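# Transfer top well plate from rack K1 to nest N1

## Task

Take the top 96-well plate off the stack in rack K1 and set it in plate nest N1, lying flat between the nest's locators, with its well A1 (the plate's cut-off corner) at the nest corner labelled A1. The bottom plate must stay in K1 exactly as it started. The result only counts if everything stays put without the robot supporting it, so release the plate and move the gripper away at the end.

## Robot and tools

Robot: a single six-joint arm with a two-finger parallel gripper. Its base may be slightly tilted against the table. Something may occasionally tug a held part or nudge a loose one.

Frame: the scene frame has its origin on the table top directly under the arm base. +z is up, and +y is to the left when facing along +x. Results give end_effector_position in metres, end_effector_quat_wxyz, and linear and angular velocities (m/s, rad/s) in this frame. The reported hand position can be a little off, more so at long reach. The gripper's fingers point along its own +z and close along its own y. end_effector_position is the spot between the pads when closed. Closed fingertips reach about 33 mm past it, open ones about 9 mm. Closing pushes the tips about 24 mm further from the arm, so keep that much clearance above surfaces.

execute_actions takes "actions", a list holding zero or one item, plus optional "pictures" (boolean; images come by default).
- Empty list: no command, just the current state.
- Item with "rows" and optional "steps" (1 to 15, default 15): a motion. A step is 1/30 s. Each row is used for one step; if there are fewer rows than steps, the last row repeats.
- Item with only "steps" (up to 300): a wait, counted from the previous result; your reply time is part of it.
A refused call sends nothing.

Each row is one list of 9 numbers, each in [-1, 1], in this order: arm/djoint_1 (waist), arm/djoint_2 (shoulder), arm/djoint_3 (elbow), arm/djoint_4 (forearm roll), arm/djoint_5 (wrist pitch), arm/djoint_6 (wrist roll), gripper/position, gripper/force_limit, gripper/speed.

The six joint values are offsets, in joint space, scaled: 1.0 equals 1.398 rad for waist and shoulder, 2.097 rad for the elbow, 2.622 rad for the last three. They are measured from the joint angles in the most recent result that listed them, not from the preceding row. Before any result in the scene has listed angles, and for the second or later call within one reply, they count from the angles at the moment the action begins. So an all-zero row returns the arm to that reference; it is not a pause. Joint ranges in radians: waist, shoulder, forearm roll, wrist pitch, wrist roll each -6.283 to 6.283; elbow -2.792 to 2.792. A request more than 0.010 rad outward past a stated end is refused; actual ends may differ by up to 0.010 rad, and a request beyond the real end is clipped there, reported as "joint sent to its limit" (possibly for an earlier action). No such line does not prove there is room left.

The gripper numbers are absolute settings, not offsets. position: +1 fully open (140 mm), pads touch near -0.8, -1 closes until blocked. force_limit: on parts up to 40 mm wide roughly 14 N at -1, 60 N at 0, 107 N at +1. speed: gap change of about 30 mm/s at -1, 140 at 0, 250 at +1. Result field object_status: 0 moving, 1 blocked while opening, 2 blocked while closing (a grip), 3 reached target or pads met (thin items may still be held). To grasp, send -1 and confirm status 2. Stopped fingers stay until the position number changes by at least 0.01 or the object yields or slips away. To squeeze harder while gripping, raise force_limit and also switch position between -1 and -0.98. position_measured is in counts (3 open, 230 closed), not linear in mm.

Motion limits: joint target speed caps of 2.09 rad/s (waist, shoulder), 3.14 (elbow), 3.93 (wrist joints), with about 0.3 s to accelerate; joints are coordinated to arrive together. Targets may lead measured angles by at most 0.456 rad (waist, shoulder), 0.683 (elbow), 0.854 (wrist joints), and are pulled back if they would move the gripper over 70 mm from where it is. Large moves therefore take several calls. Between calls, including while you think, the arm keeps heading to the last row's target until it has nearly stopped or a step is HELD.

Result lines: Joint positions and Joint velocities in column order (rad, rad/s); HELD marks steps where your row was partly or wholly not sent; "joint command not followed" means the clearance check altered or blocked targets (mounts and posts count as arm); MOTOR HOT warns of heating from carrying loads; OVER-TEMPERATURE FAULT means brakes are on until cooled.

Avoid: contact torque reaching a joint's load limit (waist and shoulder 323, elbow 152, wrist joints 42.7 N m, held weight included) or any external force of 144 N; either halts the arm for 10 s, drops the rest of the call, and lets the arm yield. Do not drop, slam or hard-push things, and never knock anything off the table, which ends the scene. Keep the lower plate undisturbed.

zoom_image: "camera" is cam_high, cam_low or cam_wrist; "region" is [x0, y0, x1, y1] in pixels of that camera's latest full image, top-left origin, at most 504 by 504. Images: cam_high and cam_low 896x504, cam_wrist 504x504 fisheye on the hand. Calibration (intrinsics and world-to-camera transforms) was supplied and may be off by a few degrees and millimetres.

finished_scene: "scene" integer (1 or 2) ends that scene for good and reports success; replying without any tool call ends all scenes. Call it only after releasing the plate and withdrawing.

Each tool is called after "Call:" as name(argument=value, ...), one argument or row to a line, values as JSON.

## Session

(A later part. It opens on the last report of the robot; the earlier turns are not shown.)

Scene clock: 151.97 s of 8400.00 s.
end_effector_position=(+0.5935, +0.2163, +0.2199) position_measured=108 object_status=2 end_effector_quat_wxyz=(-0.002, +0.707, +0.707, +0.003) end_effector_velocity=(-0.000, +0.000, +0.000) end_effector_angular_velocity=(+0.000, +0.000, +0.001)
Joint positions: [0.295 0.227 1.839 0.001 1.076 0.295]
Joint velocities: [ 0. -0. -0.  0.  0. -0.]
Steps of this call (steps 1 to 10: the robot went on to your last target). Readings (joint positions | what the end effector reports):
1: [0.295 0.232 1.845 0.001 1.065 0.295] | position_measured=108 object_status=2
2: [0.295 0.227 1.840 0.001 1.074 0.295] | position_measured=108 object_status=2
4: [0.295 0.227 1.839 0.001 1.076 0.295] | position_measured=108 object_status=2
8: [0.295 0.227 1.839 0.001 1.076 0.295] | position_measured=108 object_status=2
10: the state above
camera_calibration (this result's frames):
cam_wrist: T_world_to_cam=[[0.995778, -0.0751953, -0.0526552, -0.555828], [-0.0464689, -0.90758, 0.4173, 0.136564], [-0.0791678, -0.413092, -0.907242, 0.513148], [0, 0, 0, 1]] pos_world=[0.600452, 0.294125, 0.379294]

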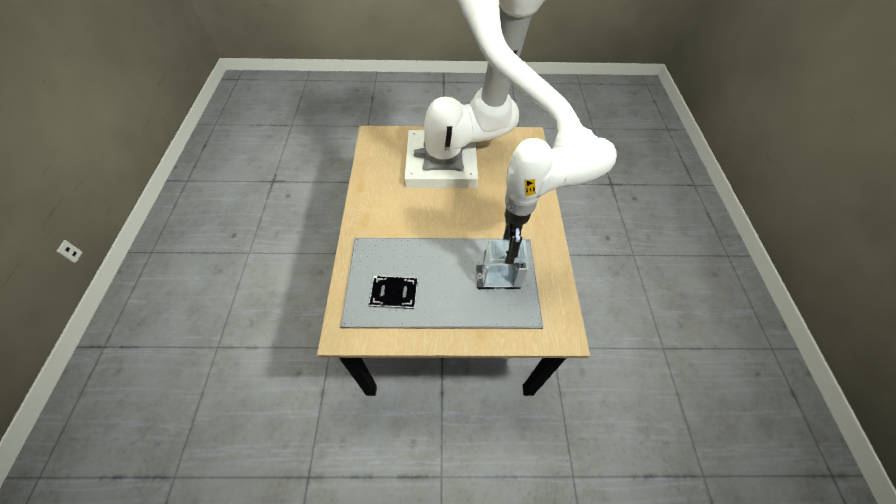

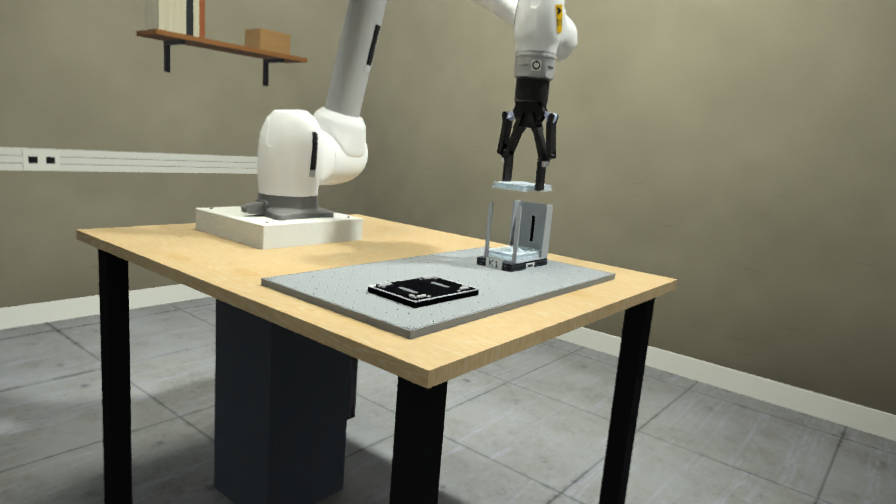

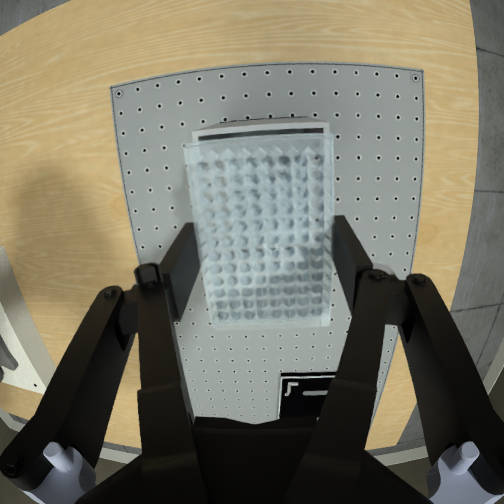

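Call:
execute_actions(
  actions=[
    {"rows":[[-0.4234,0,0,0,0,-0.2029,-1,0,-0.8],[-0.4234,0,0,0,0,-0.2029,-1,0,-0.8],[-0.4234,0,0,0,0,-0.2029,-1,0,-0.8],[-0.4234,0,0,0,0,-0.2029,-1,0,-0.8],[-0.4234,0,0,0,0,-0.2029,-1,0,-0.8],[-0.4234,0,0,0,0,-0.2029,-1,0,-0.8],[-0.4234,0,0,0,0,-0.2029,-1,0,-0.8],[-0.4234,0,0,0,0,-0.2029,-1,0,-0.8],[-0.4234,0,0,0,0,-0.2029,-1,0,-0.8],[-0.4234,0,0,0,0,-0.2029,-1,0,-0.8],[-0.4234,0,0,0,0,-0.2029,-1,0,-0.8],[-0.4234,0,0,0,0,-0.2029,-1,0,-0.8],[-0.4234,0,0,0,0,-0.2029,-1,0,-0.8],[-0.4234,0.1216,0.0085,0,-0.0718,-0.2029,-1,0,-0.8]],"steps":15},
  ],
  pictures=false,
)

Call:
execute_actions(
  actions=[
    {"steps":25},
  ],
)

Call:
zoom_image(
  camera="cam_wrist",
  region=[130, 90, 400, 360],
)

Scene clock: 162.47 s of 8400.00 s.
end_effector_position=(+0.6325, +0.0023, +0.2176) position_measured=108 object_status=2 end_effector_quat_wxyz=(-0.002, +0.714, +0.700, +0.003) end_effector_velocity=(+0.055, -0.444, -0.089) end_effector_angular_velocity=(-0.001, -0.020, -0.118)
Joint positions: [-0.05   0.229  1.839  0.001  1.075 -0.03 ]
Joint velocities: [-0.698  0.137  0.001  0.    -0.158 -0.58 ]
Steps of this call (steps 1 to 30: the robot went on to your last target; steps 31 to 90: nothing new was sent; then 7.00 s passed at rest; steps 91 to 105: all 15 steps of this action). Readings (joint positions | what the end effector reports):
91: [0.295 0.227 1.839 0.001 1.076 0.295] | position_measured=108 object_status=2
92: [0.289 0.226 1.839 0.001 1.076 0.287] | position_measured=108 object_status=2
94: [0.253 0.226 1.839 0.001 1.076 0.246] | position_measured=108 object_status=2
98: [0.141 0.226 1.839 0.001 1.076 0.131] | position_measured=108 object_status=2
105: the state above

Scene clock: 163.30 s of 8400.00 s.
end_effector_position=(+0.6541, -0.1636, +0.0985) position_measured=108 object_status=2 end_effector_quat_wxyz=(-0.001, +0.728, +0.686, +0.003) end_effector_velocity=(-0.001, +0.001, -0.001) end_effector_angular_velocity=(+0.002, +0.002, -0.002)
Joint positions: [-0.297  0.397  1.857  0.001  0.888 -0.237]
Joint velocities: [ 0.     0.     0.002  0.002 -0.     0.001]
Steps of this call (steps 1 to 25: the robot went on to your last target). Readings (joint positions | what the end effector reports):
1: [-0.073 0.237 1.839 0.001 1.065 -0.049] | position_measured=108 object_status=2
2: [-0.095 0.253 1.840 0.001 1.047 -0.068] | position_measured=108 object_status=2
4: [-0.141 0.288 1.845 0.001 1.010 -0.106] | position_measured=108 object_status=2
8: [-0.231 0.350 1.851 0.001 0.940 -0.181] | position_measured=108 object_status=2
25: the state above
camera_calibration (this result's frames):
cam_wrist: T_world_to_cam=[[0.989481, -0.134867, -0.0523247, -0.656799], [-0.101033, -0.903147, 0.417275, -0.118326], [-0.103533, -0.407599, -0.907273, 0.267703], [0, 0, 0, 1]] pos_world=[0.665651, -0.08633, 0.257887]

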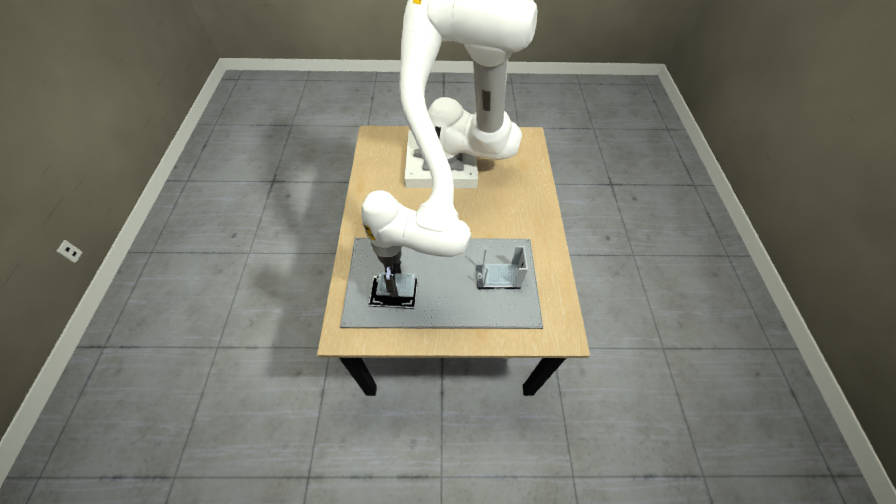

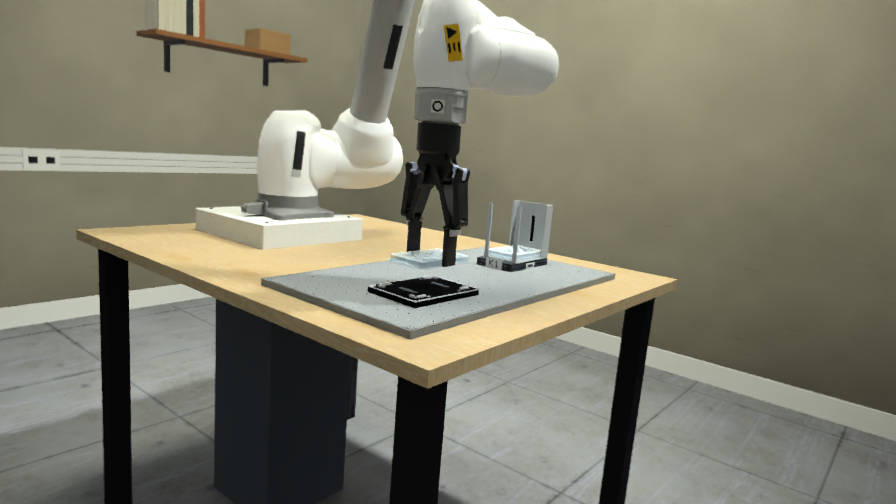

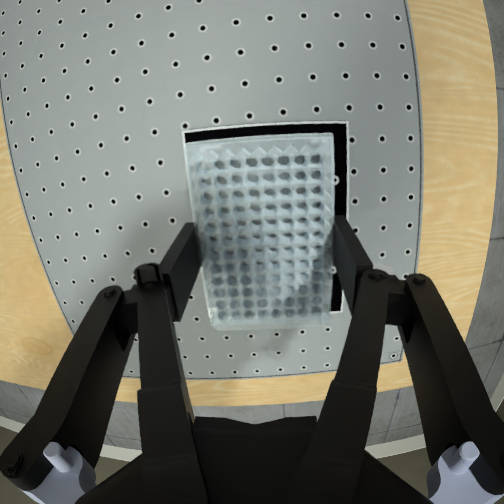

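Region (130, 90, 400, 360) of cam_wrist's 504x504 image, scaled by 1.867, with more detail than that image has.

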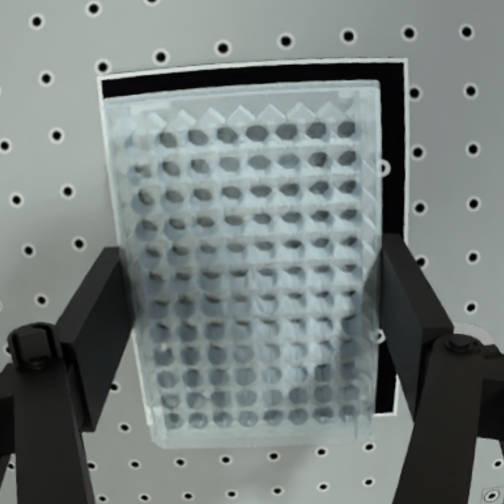

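Call:
execute_actions(
  actions=[
    {"rows":[[-0.0101,0.027,0.0034,0,-0.0171,-0.0054,-1,0,-0.8]],"steps":15},
  ],
)

Call:
zoom_image(
  camera="cam_wrist",
  region=[130, 90, 400, 360],
)

Call:
zoom_image(
  camera="cam_low",
  region=[360, 230, 490, 315],
)

Scene clock: 185.77 s of 8400.00 s.
end_effector_position=(+0.6567, -0.1743, +0.0699) position_measured=108 object_status=2 end_effector_quat_wxyz=(-0.001, +0.728, +0.685, +0.003) end_effector_velocity=(-0.000, +0.002, -0.001) end_effector_angular_velocity=(+0.000, +0.001, +0.004)
Joint positions: [-0.311  0.434  1.864  0.001  0.843 -0.251]
Joint velocities: [ 0.003  0.     0.002 -0.    -0.001 -0.001]
Steps of this call (steps 1 to 15: the robot went on to your last target; steps 16 to 90: nothing new was sent; then 18.97 s passed at rest; steps 91 to 105: all 15 steps of this action). Readings (joint positions | what the end effector reports):
91: [-0.297 0.397 1.856 0.001 0.888 -0.237] | position_measured=108 object_status=2
92: [-0.299 0.402 1.857 0.001 0.881 -0.239] | position_measured=108 object_status=2
94: [-0.308 0.428 1.862 0.001 0.851 -0.248] | position_measured=108 object_status=2
98: [-0.311 0.434 1.864 0.001 0.844 -0.251] | position_measured=108 object_status=2
105: the state above
camera_calibration (this result's frames):
cam_wrist: T_world_to_cam=[[0.989475, -0.134901, -0.0523622, -0.662272], [-0.101047, -0.903137, 0.417293, -0.115766], [-0.103583, -0.40761, -0.907262, 0.237701], [0, 0, 0, 1]] pos_world=[0.668225, -0.0970045, 0.229288]

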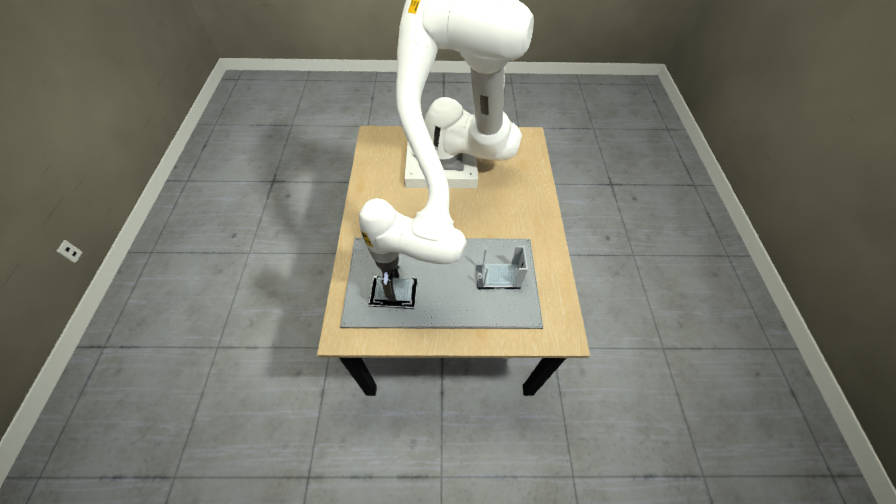

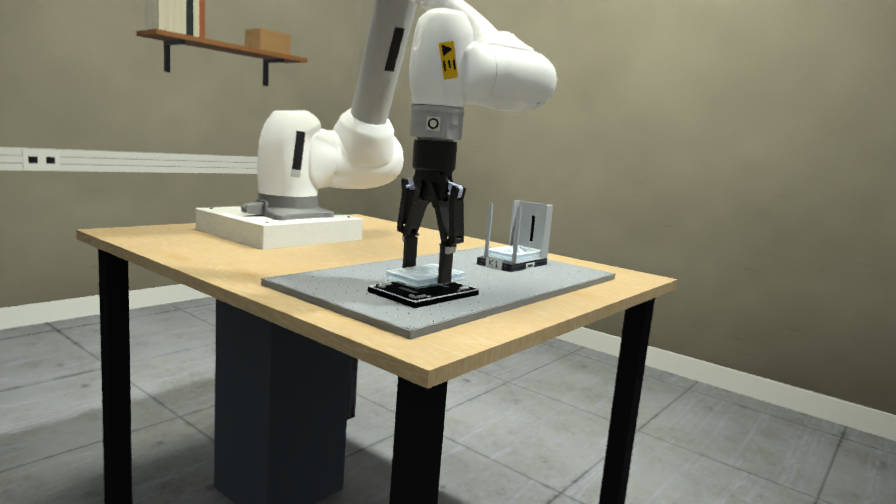

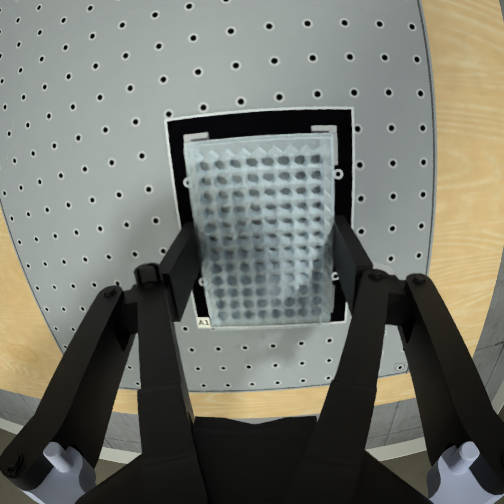

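Region (130, 90, 400, 360) of cam_wrist's 504x504 image, scaled by 1.867, with more detail than that image has.

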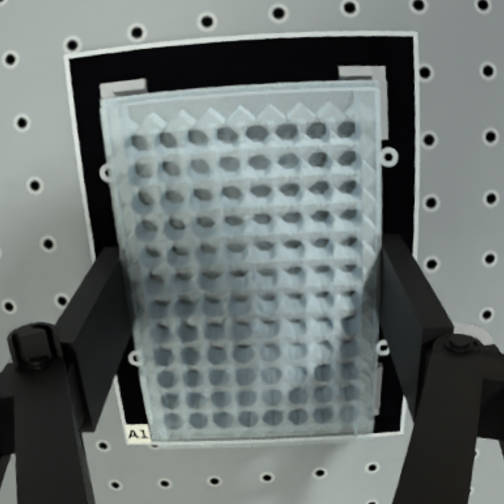

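Region (360, 230, 490, 315) of cam_low's 896x504 image, scaled by 3.877, with more detail than that image has; it fills the top 330 rows of this view, and the rest is white.

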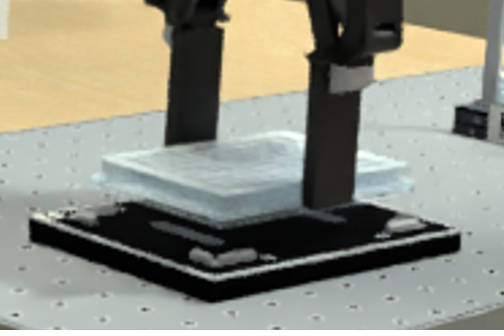

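Call:
execute_actions(
  actions=[
    {"rows":[[0,0.0088,0.003,0,-0.0071,0,-1,0,-0.8]],"steps":12},
  ],
)

Call:
zoom_image(
  camera="cam_wrist",
  region=[150, 100, 380, 350],
)

Call:
zoom_image(
  camera="cam_low",
  region=[360, 230, 490, 315],
)

Scene clock: 194.37 s of 8400.00 s.
end_effector_position=(+0.6566, -0.1741, +0.0589) position_measured=108 object_status=2 end_effector_quat_wxyz=(-0.001, +0.728, +0.686, +0.003) end_effector_velocity=(+0.001, -0.001, +0.001) end_effector_angular_velocity=(-0.002, -0.002, +0.001)
Joint positions: [-0.311  0.447  1.87   0.001  0.825 -0.251]
Joint velocities: [-0.001 -0.    -0.001 -0.002 -0.    -0.   ]
Steps of this call (steps 1 to 15: the robot went on to your last target; steps 16 to 90: nothing new was sent; then 5.20 s passed at rest; steps 91 to 102: all 12 steps of this action). Readings (joint positions | what the end effector reports):
91: [-0.311 0.435 1.864 0.001 0.843 -0.251] | position_measured=108 object_status=2
92: [-0.311 0.439 1.866 0.001 0.835 -0.251] | position_measured=108 object_status=2
94: [-0.311 0.447 1.870 0.001 0.825 -0.251] | position_measured=108 object_status=2
98: [-0.311 0.447 1.870 0.001 0.825 -0.251] | position_measured=108 object_status=2
102: the state above
camera_calibration (this result's frames):
cam_wrist: T_world_to_cam=[[0.989479, -0.134846, -0.0524175, -0.662747], [-0.100975, -0.90315, 0.417282, -0.111109], [-0.10361, -0.407599, -0.907264, 0.227799], [0, 0, 0, 1]] pos_world=[0.668158, -0.0968662, 0.218298]

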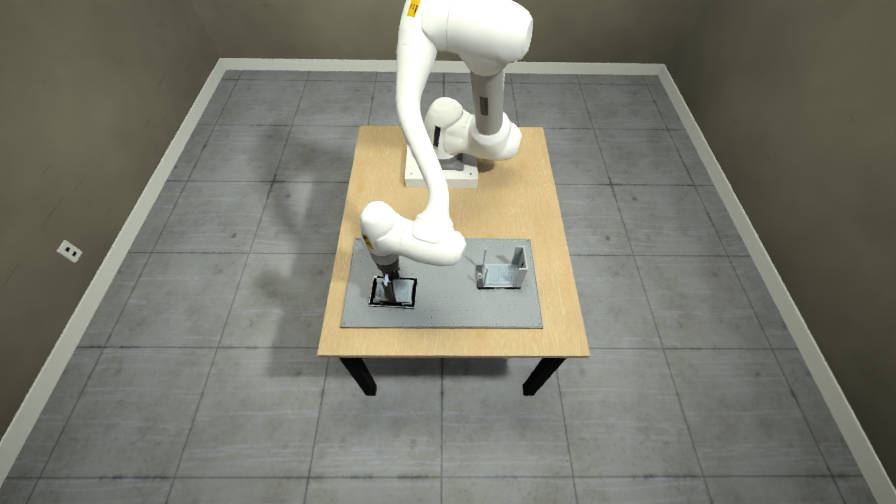

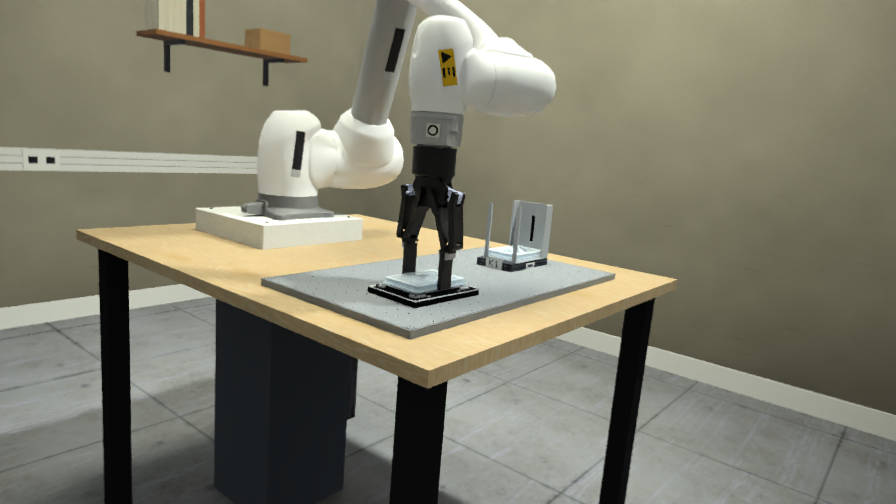

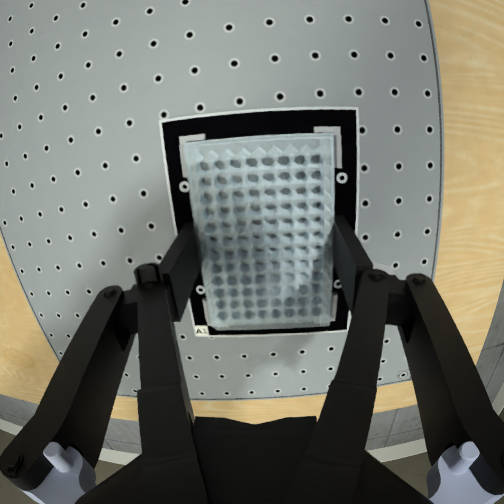

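Region (150, 100, 380, 350) of cam_wrist's 504x504 image, scaled by 2.016, with more detail than that image has; it fills the left 464 columns of this view, and the rest is white.

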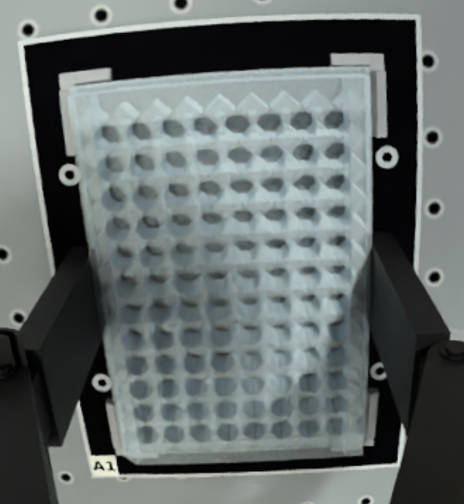

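Region (360, 230, 490, 315) of cam_low's 896x504 image, scaled by 3.877, with more detail than that image has; it fills the top 330 rows of this view, and the rest is white.

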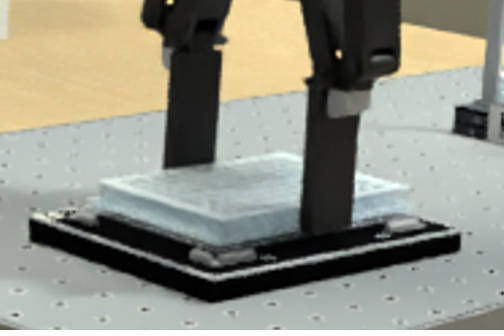

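Call:
zoom_image(
  camera="cam_wrist",
  region=[170, 120, 230, 180],
)

Call:
zoom_image(
  camera="cam_wrist",
  region=[295, 115, 355, 175],
)

Call:
zoom_image(
  camera="cam_wrist",
  region=[190, 280, 350, 340],
)

Region (170, 120, 230, 180) of cam_wrist's 504x504 image, scaled by 8.400, with more detail than that image has.

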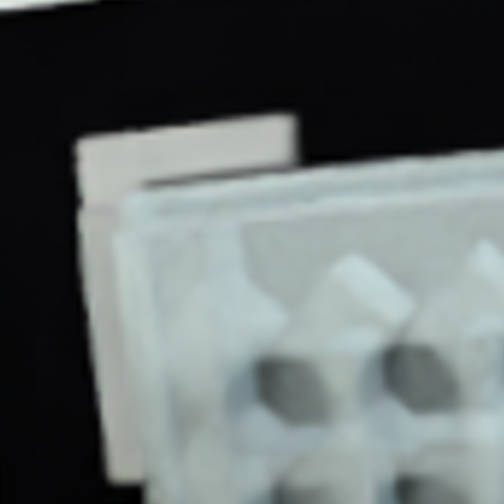

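Region (295, 115, 355, 175) of cam_wrist's 504x504 image, scaled by 8.400, with more detail than that image has.

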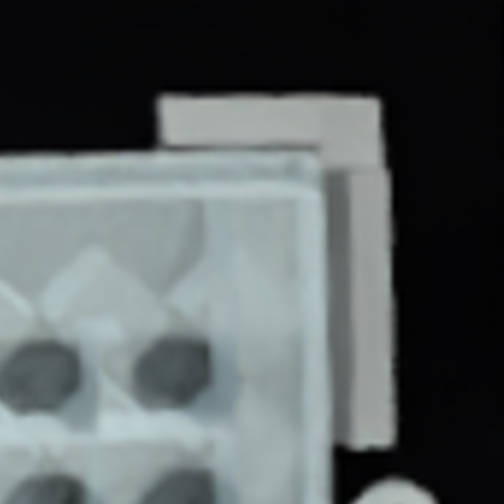

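Region (190, 280, 350, 340) of cam_wrist's 504x504 image, scaled by 3.150, with more detail than that image has; it fills the top 189 rows of this view, and the rest is white.

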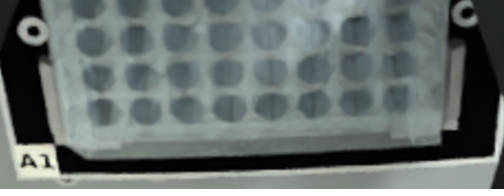

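Call:
execute_actions(
  actions=[
    {"rows":[[-0.0002,0.0006,-0.0007,0,0.0002,0,-1,0,-0.8],[-0.0002,0.0006,-0.0007,0,0.0002,0,-1,0,-0.8],[-0.0002,0.0006,-0.0007,0,0.0002,0,-1,0,-0.8],[-0.0002,0.0022,-0.0001,0,-0.0011,0,-1,0,-0.8],[-0.0002,0.0022,-0.0001,0,-0.0011,0,-1,0,-0.8],[-0.0002,0.0039,0.0004,0,-0.0024,0,-1,0,-0.8]],"steps":12},
  ],
)

Call:
zoom_image(
  camera="cam_wrist",
  region=[170, 115, 355, 185],
)

Call:
zoom_image(
  camera="cam_wrist",
  region=[190, 280, 350, 340],
)

Call:
zoom_image(
  camera="cam_low",
  region=[365, 260, 480, 310],
)

Scene clock: 209.43 s of 8400.00 s.
end_effector_position=(+0.6574, -0.1746, +0.0551) position_measured=108 object_status=2 end_effector_quat_wxyz=(-0.001, +0.728, +0.685, +0.003) end_effector_velocity=(+0.001, +0.002, -0.001) end_effector_angular_velocity=(+0.000, -0.001, +0.001)
Joint positions: [-0.311  0.452  1.871  0.001  0.818 -0.251]
Joint velocities: [ 0.002  0.001  0.     0.001 -0.002  0.001]
Steps of this call (steps 1 to 15: the robot went on to your last target; steps 16 to 90: nothing new was sent; then 11.67 s passed at rest; steps 91 to 102: all 12 steps of this action). Readings (joint positions | what the end effector reports):
91: [-0.311 0.447 1.870 0.001 0.825 -0.251] | position_measured=108 object_status=2
92: [-0.311 0.447 1.869 0.001 0.825 -0.251] | position_measured=108 object_status=2
94: [-0.311 0.448 1.869 0.001 0.825 -0.251] | position_measured=108 object_status=2
98: [-0.311 0.452 1.870 0.001 0.819 -0.251] | position_measured=108 object_status=2
102: the state above
camera_calibration (this result's frames):
cam_wrist: T_world_to_cam=[[0.989457, -0.135146, -0.0520592, -0.663815], [-0.101384, -0.903052, 0.417395, -0.109572], [-0.103422, -0.407717, -0.907233, 0.224034], [0, 0, 0, 1]] pos_world=[0.668877, -0.0973188, 0.214428]

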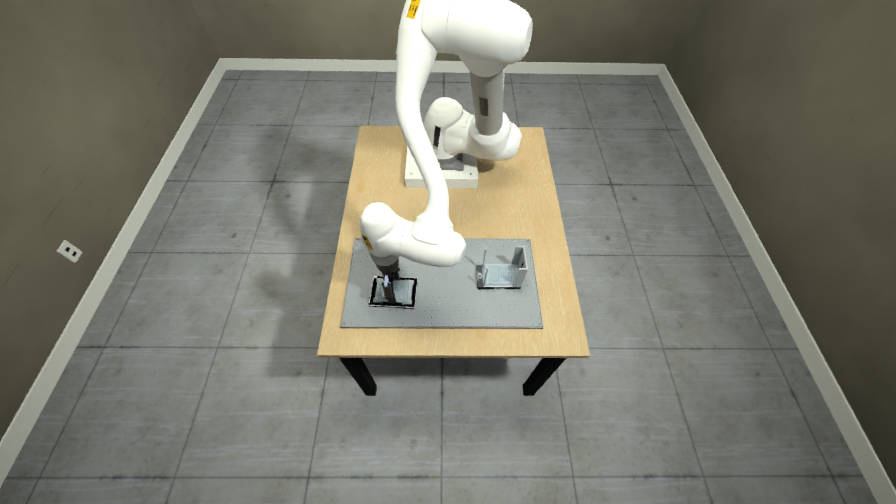

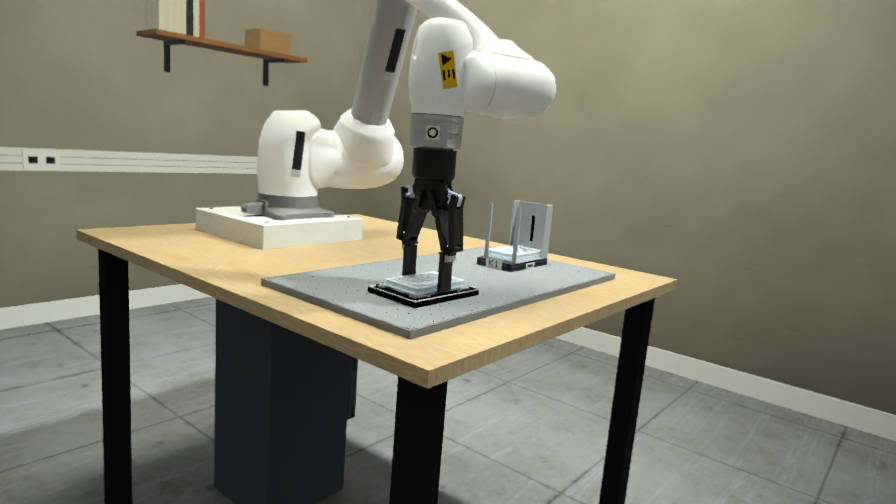

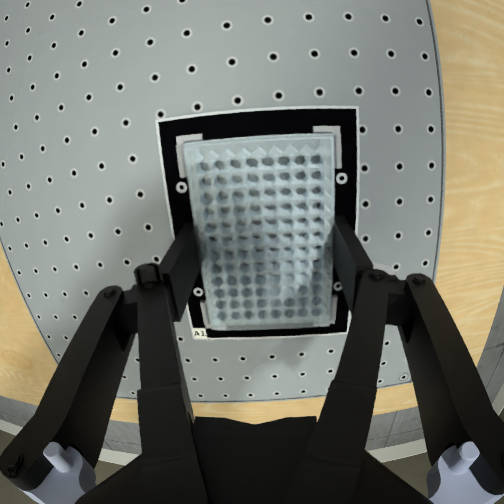

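Region (170, 115, 355, 185) of cam_wrist's 504x504 image, scaled by 2.724, with more detail than that image has; it fills the top 191 rows of this view, and the rest is white.

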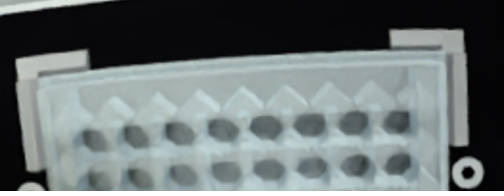

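Region (190, 280, 350, 340) of cam_wrist's 504x504 image, scaled by 3.150, with more detail than that image has; it fills the top 189 rows of this view, and the rest is white.

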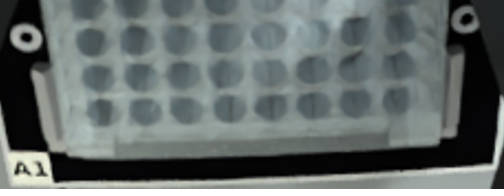

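Region (365, 260, 480, 310) of cam_low's 896x504 image, scaled by 4.383, with more detail than that image has; it fills the top 219 rows of this view, and the rest is white.

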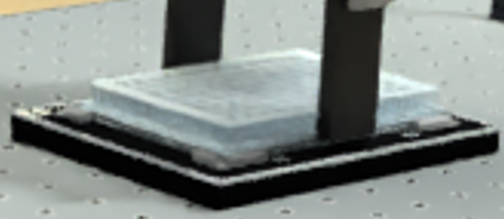

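Call:
execute_actions(
  actions=[
    {"rows":[[0,0.0008,0.0003,0,-0.0006,0,-1,0,-0.8],[0,0.0008,0.0003,0,-0.0006,0,-1,0,-0.8],[0,0.0016,0.0005,0,-0.0013,0,-1,0,-0.8],[0,0.0016,0.0005,0,-0.0013,0,-1,0,-0.8],[0,0.0024,0.0008,0,-0.0019,0,-1,0,-0.8]],"steps":12},
  ],
)

Call:
zoom_image(
  camera="cam_low",
  region=[365, 260, 480, 310],
)

Call:
zoom_image(
  camera="cam_wrist",
  region=[150, 100, 380, 350],
)

Scene clock: 217.10 s of 8400.00 s.
end_effector_position=(+0.6574, -0.1746, +0.0522) position_measured=108 object_status=2 end_effector_quat_wxyz=(-0.001, +0.728, +0.685, +0.003) end_effector_velocity=(-0.000, -0.000, -0.001) end_effector_angular_velocity=(+0.000, +0.001, +0.001)
Joint positions: [-0.311  0.455  1.872  0.001  0.814 -0.251]
Joint velocities: [-0.     0.001 -0.    -0.     0.    -0.001]
Steps of this call (steps 1 to 15: the robot went on to your last target; steps 16 to 90: nothing new was sent; then 4.27 s passed at rest; steps 91 to 102: all 12 steps of this action). Readings (joint positions | what the end effector reports):
91: [-0.311 0.452 1.871 0.001 0.819 -0.251] | position_measured=108 object_status=2
92: [-0.311 0.452 1.871 0.001 0.818 -0.251] | position_measured=108 object_status=2
94: [-0.311 0.453 1.871 0.001 0.817 -0.251] | position_measured=108 object_status=2
98: [-0.311 0.455 1.872 0.001 0.814 -0.251] | position_measured=108 object_status=2
102: the state above
camera_calibration (this result's frames):
cam_wrist: T_world_to_cam=[[0.989468, -0.135113, -0.051942, -0.663975], [-0.1014, -0.903047, 0.417402, -0.108316], [-0.103302, -0.407739, -0.907236, 0.221388], [0, 0, 0, 1]] pos_world=[0.668869, -0.0972575, 0.211574]

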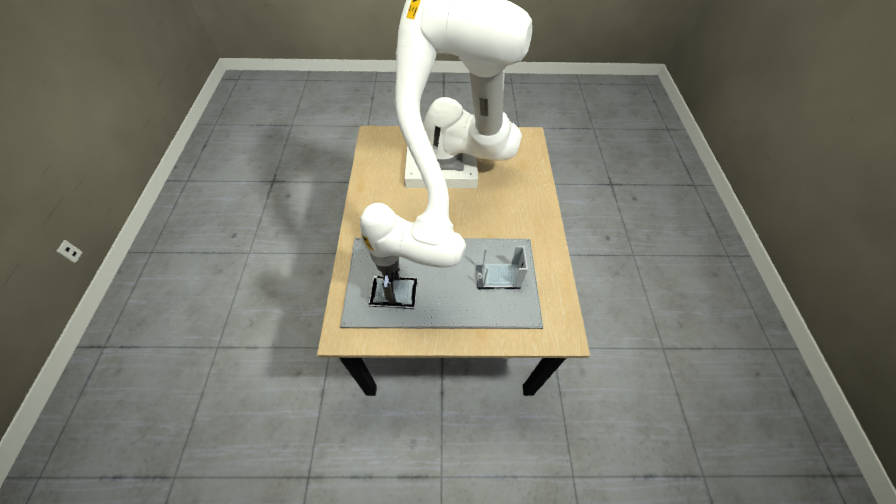

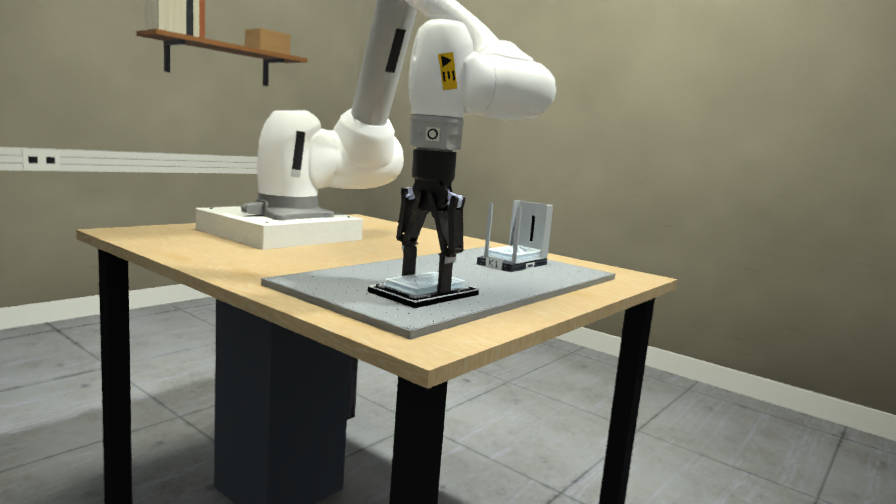

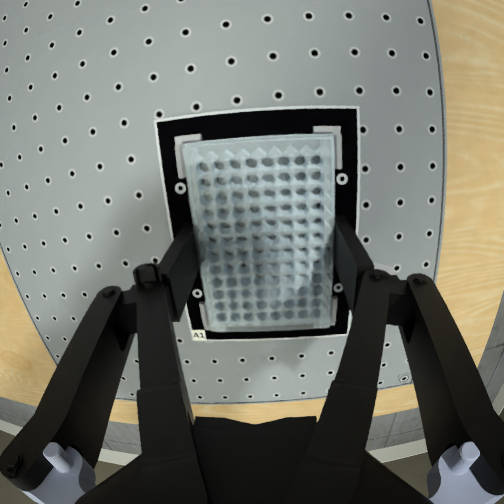

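Region (365, 260, 480, 310) of cam_low's 896x504 image, scaled by 4.383, with more detail than that image has; it fills the top 219 rows of this view, and the rest is white.

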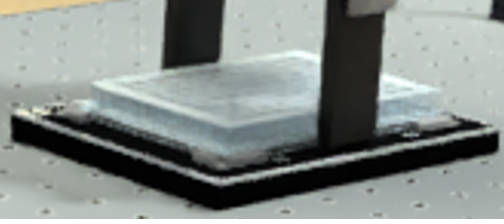

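Region (150, 100, 380, 350) of cam_wrist's 504x504 image, scaled by 2.016, with more detail than that image has; it fills the left 464 columns of this view, and the rest is white.

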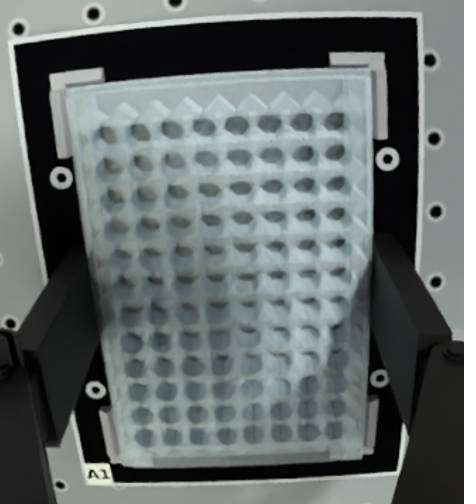

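Call:
execute_actions(
  actions=[
    {"rows":[[0,0,0,0,0,0,0.55,0,-0.5]],"steps":15},
  ],
  pictures=false,
)

Call:
execute_actions(
  actions=[
    {"rows":[[0,-0.075,-0.03,0,0.064,0,0.55,0,-0.5]],"steps":15},
  ],
)

Call:
zoom_image(
  camera="cam_low",
  region=[365, 260, 480, 310],
)

Call:
zoom_image(
  camera="cam_wrist",
  region=[170, 100, 360, 300],
)

Call:
zoom_image(
  camera="cam_high",
  region=[360, 265, 430, 315],
)

Scene clock: 224.70 s of 8400.00 s.
end_effector_position=(+0.6573, -0.1746, +0.0522) position_measured=59 object_status=0 end_effector_quat_wxyz=(-0.001, +0.728, +0.685, +0.003) end_effector_velocity=(-0.000, +0.001, -0.000) end_effector_angular_velocity=(+0.001, -0.000, -0.000)
Joint positions: [-0.311  0.455  1.872  0.001  0.814 -0.251]
Joint velocities: [ 0.001 -0.     0.001  0.001 -0.001  0.   ]
Steps of this call (steps 1 to 15: the robot went on to your last target; steps 16 to 90: nothing new was sent; then 4.10 s passed at rest; steps 91 to 105: all 15 steps of this action). Readings (joint positions | what the end effector reports):
91: [-0.311 0.455 1.872 0.001 0.814 -0.251] | position_measured=108 object_status=0
92: [-0.311 0.455 1.873 0.001 0.814 -0.251] | position_measured=108 object_status=0
94: [-0.311 0.456 1.873 0.001 0.814 -0.251] | position_measured=96 object_status=0
98: [-0.311 0.455 1.873 0.001 0.814 -0.251] | position_measured=77 object_status=0
105: the state above

Scene clock: 225.20 s of 8400.00 s.
end_effector_position=(+0.6559, -0.1746, +0.1509) position_measured=59 object_status=3 end_effector_quat_wxyz=(-0.001, +0.728, +0.685, +0.003) end_effector_velocity=(-0.001, -0.000, -0.001) end_effector_angular_velocity=(-0.000, +0.002, +0.000)
Joint positions: [-0.311  0.351  1.809  0.001  0.981 -0.251]
Joint velocities: [-0.001  0.     0.001 -0.001  0.001 -0.   ]
Steps of this call (steps 1 to 15: all 15 steps of this action). Readings (joint positions | what the end effector reports):
1: [-0.311 0.455 1.872 0.001 0.814 -0.251] | position_measured=59 object_status=0
2: [-0.311 0.449 1.869 0.001 0.824 -0.251] | position_measured=59 object_status=0
4: [-0.311 0.415 1.848 0.001 0.879 -0.251] | position_measured=59 object_status=3
8: [-0.311 0.352 1.810 0.001 0.978 -0.251] | position_measured=59 object_status=3
15: the state above
camera_calibration (this result's frames):
cam_wrist: T_world_to_cam=[[0.989477, -0.13502, -0.0520051, -0.65741], [-0.101301, -0.903101, 0.417309, -0.149768], [-0.103311, -0.407649, -0.907276, 0.310714], [0, 0, 0, 1]] pos_world=[0.667421, -0.0973572, 0.310214]

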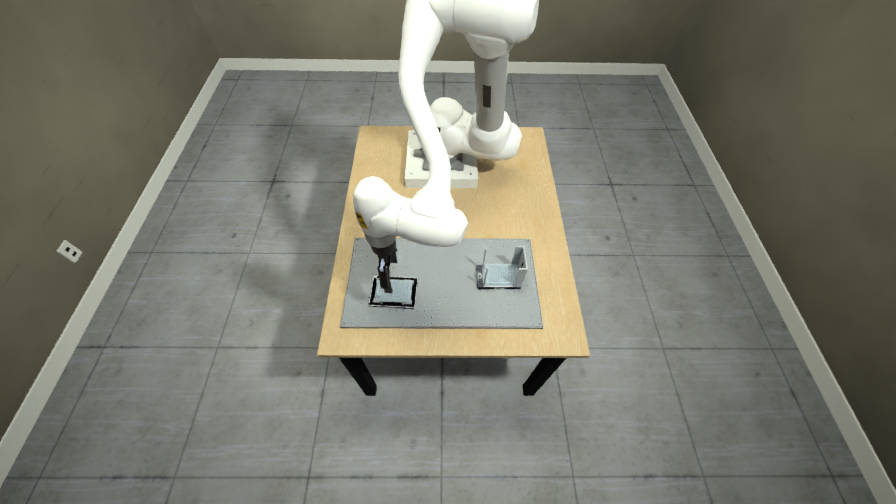

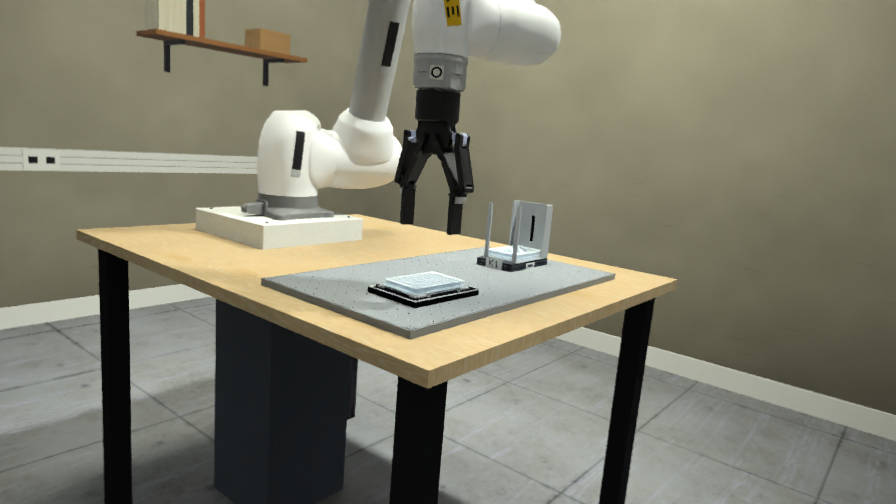

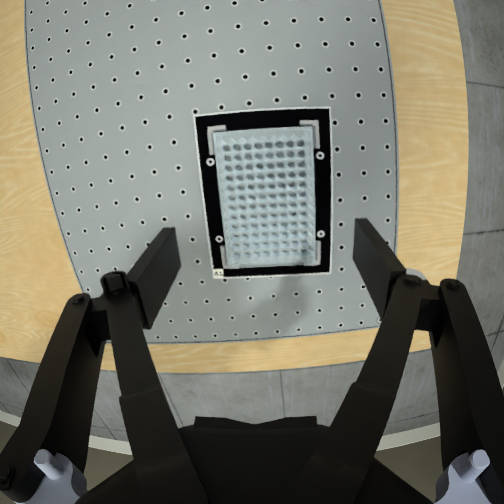

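Region (365, 260, 480, 310) of cam_low's 896x504 image, scaled by 4.383, with more detail than that image has; it fills the top 219 rows of this view, and the rest is white.

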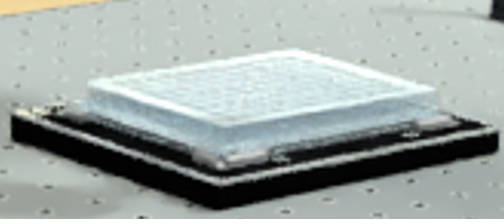

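Region (170, 100, 360, 300) of cam_wrist's 504x504 image, scaled by 2.520, with more detail than that image has; it fills the left 479 columns of this view, and the rest is white.

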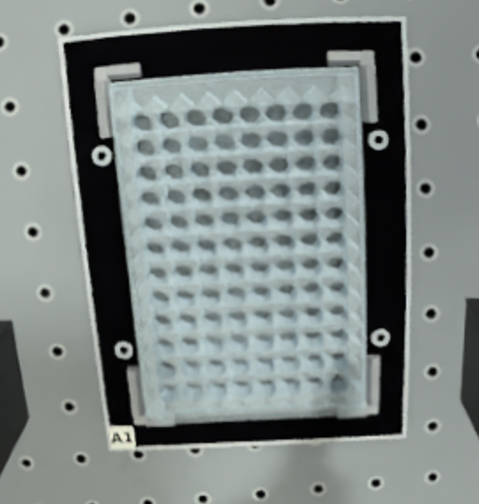

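Region (360, 265, 430, 315) of cam_high's 896x504 image, scaled by 7.200, with more detail than that image has; it fills the top 360 rows of this view, and the rest is white.

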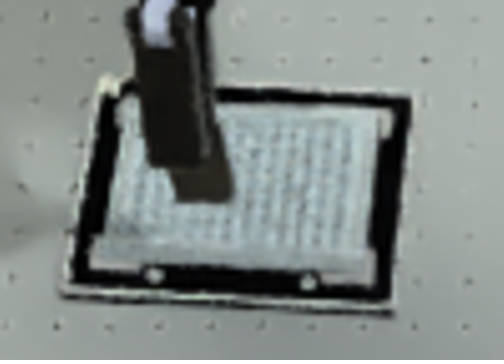

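Call:
finished_scene(
  scene=1,
)

The scene is finished: the task was done.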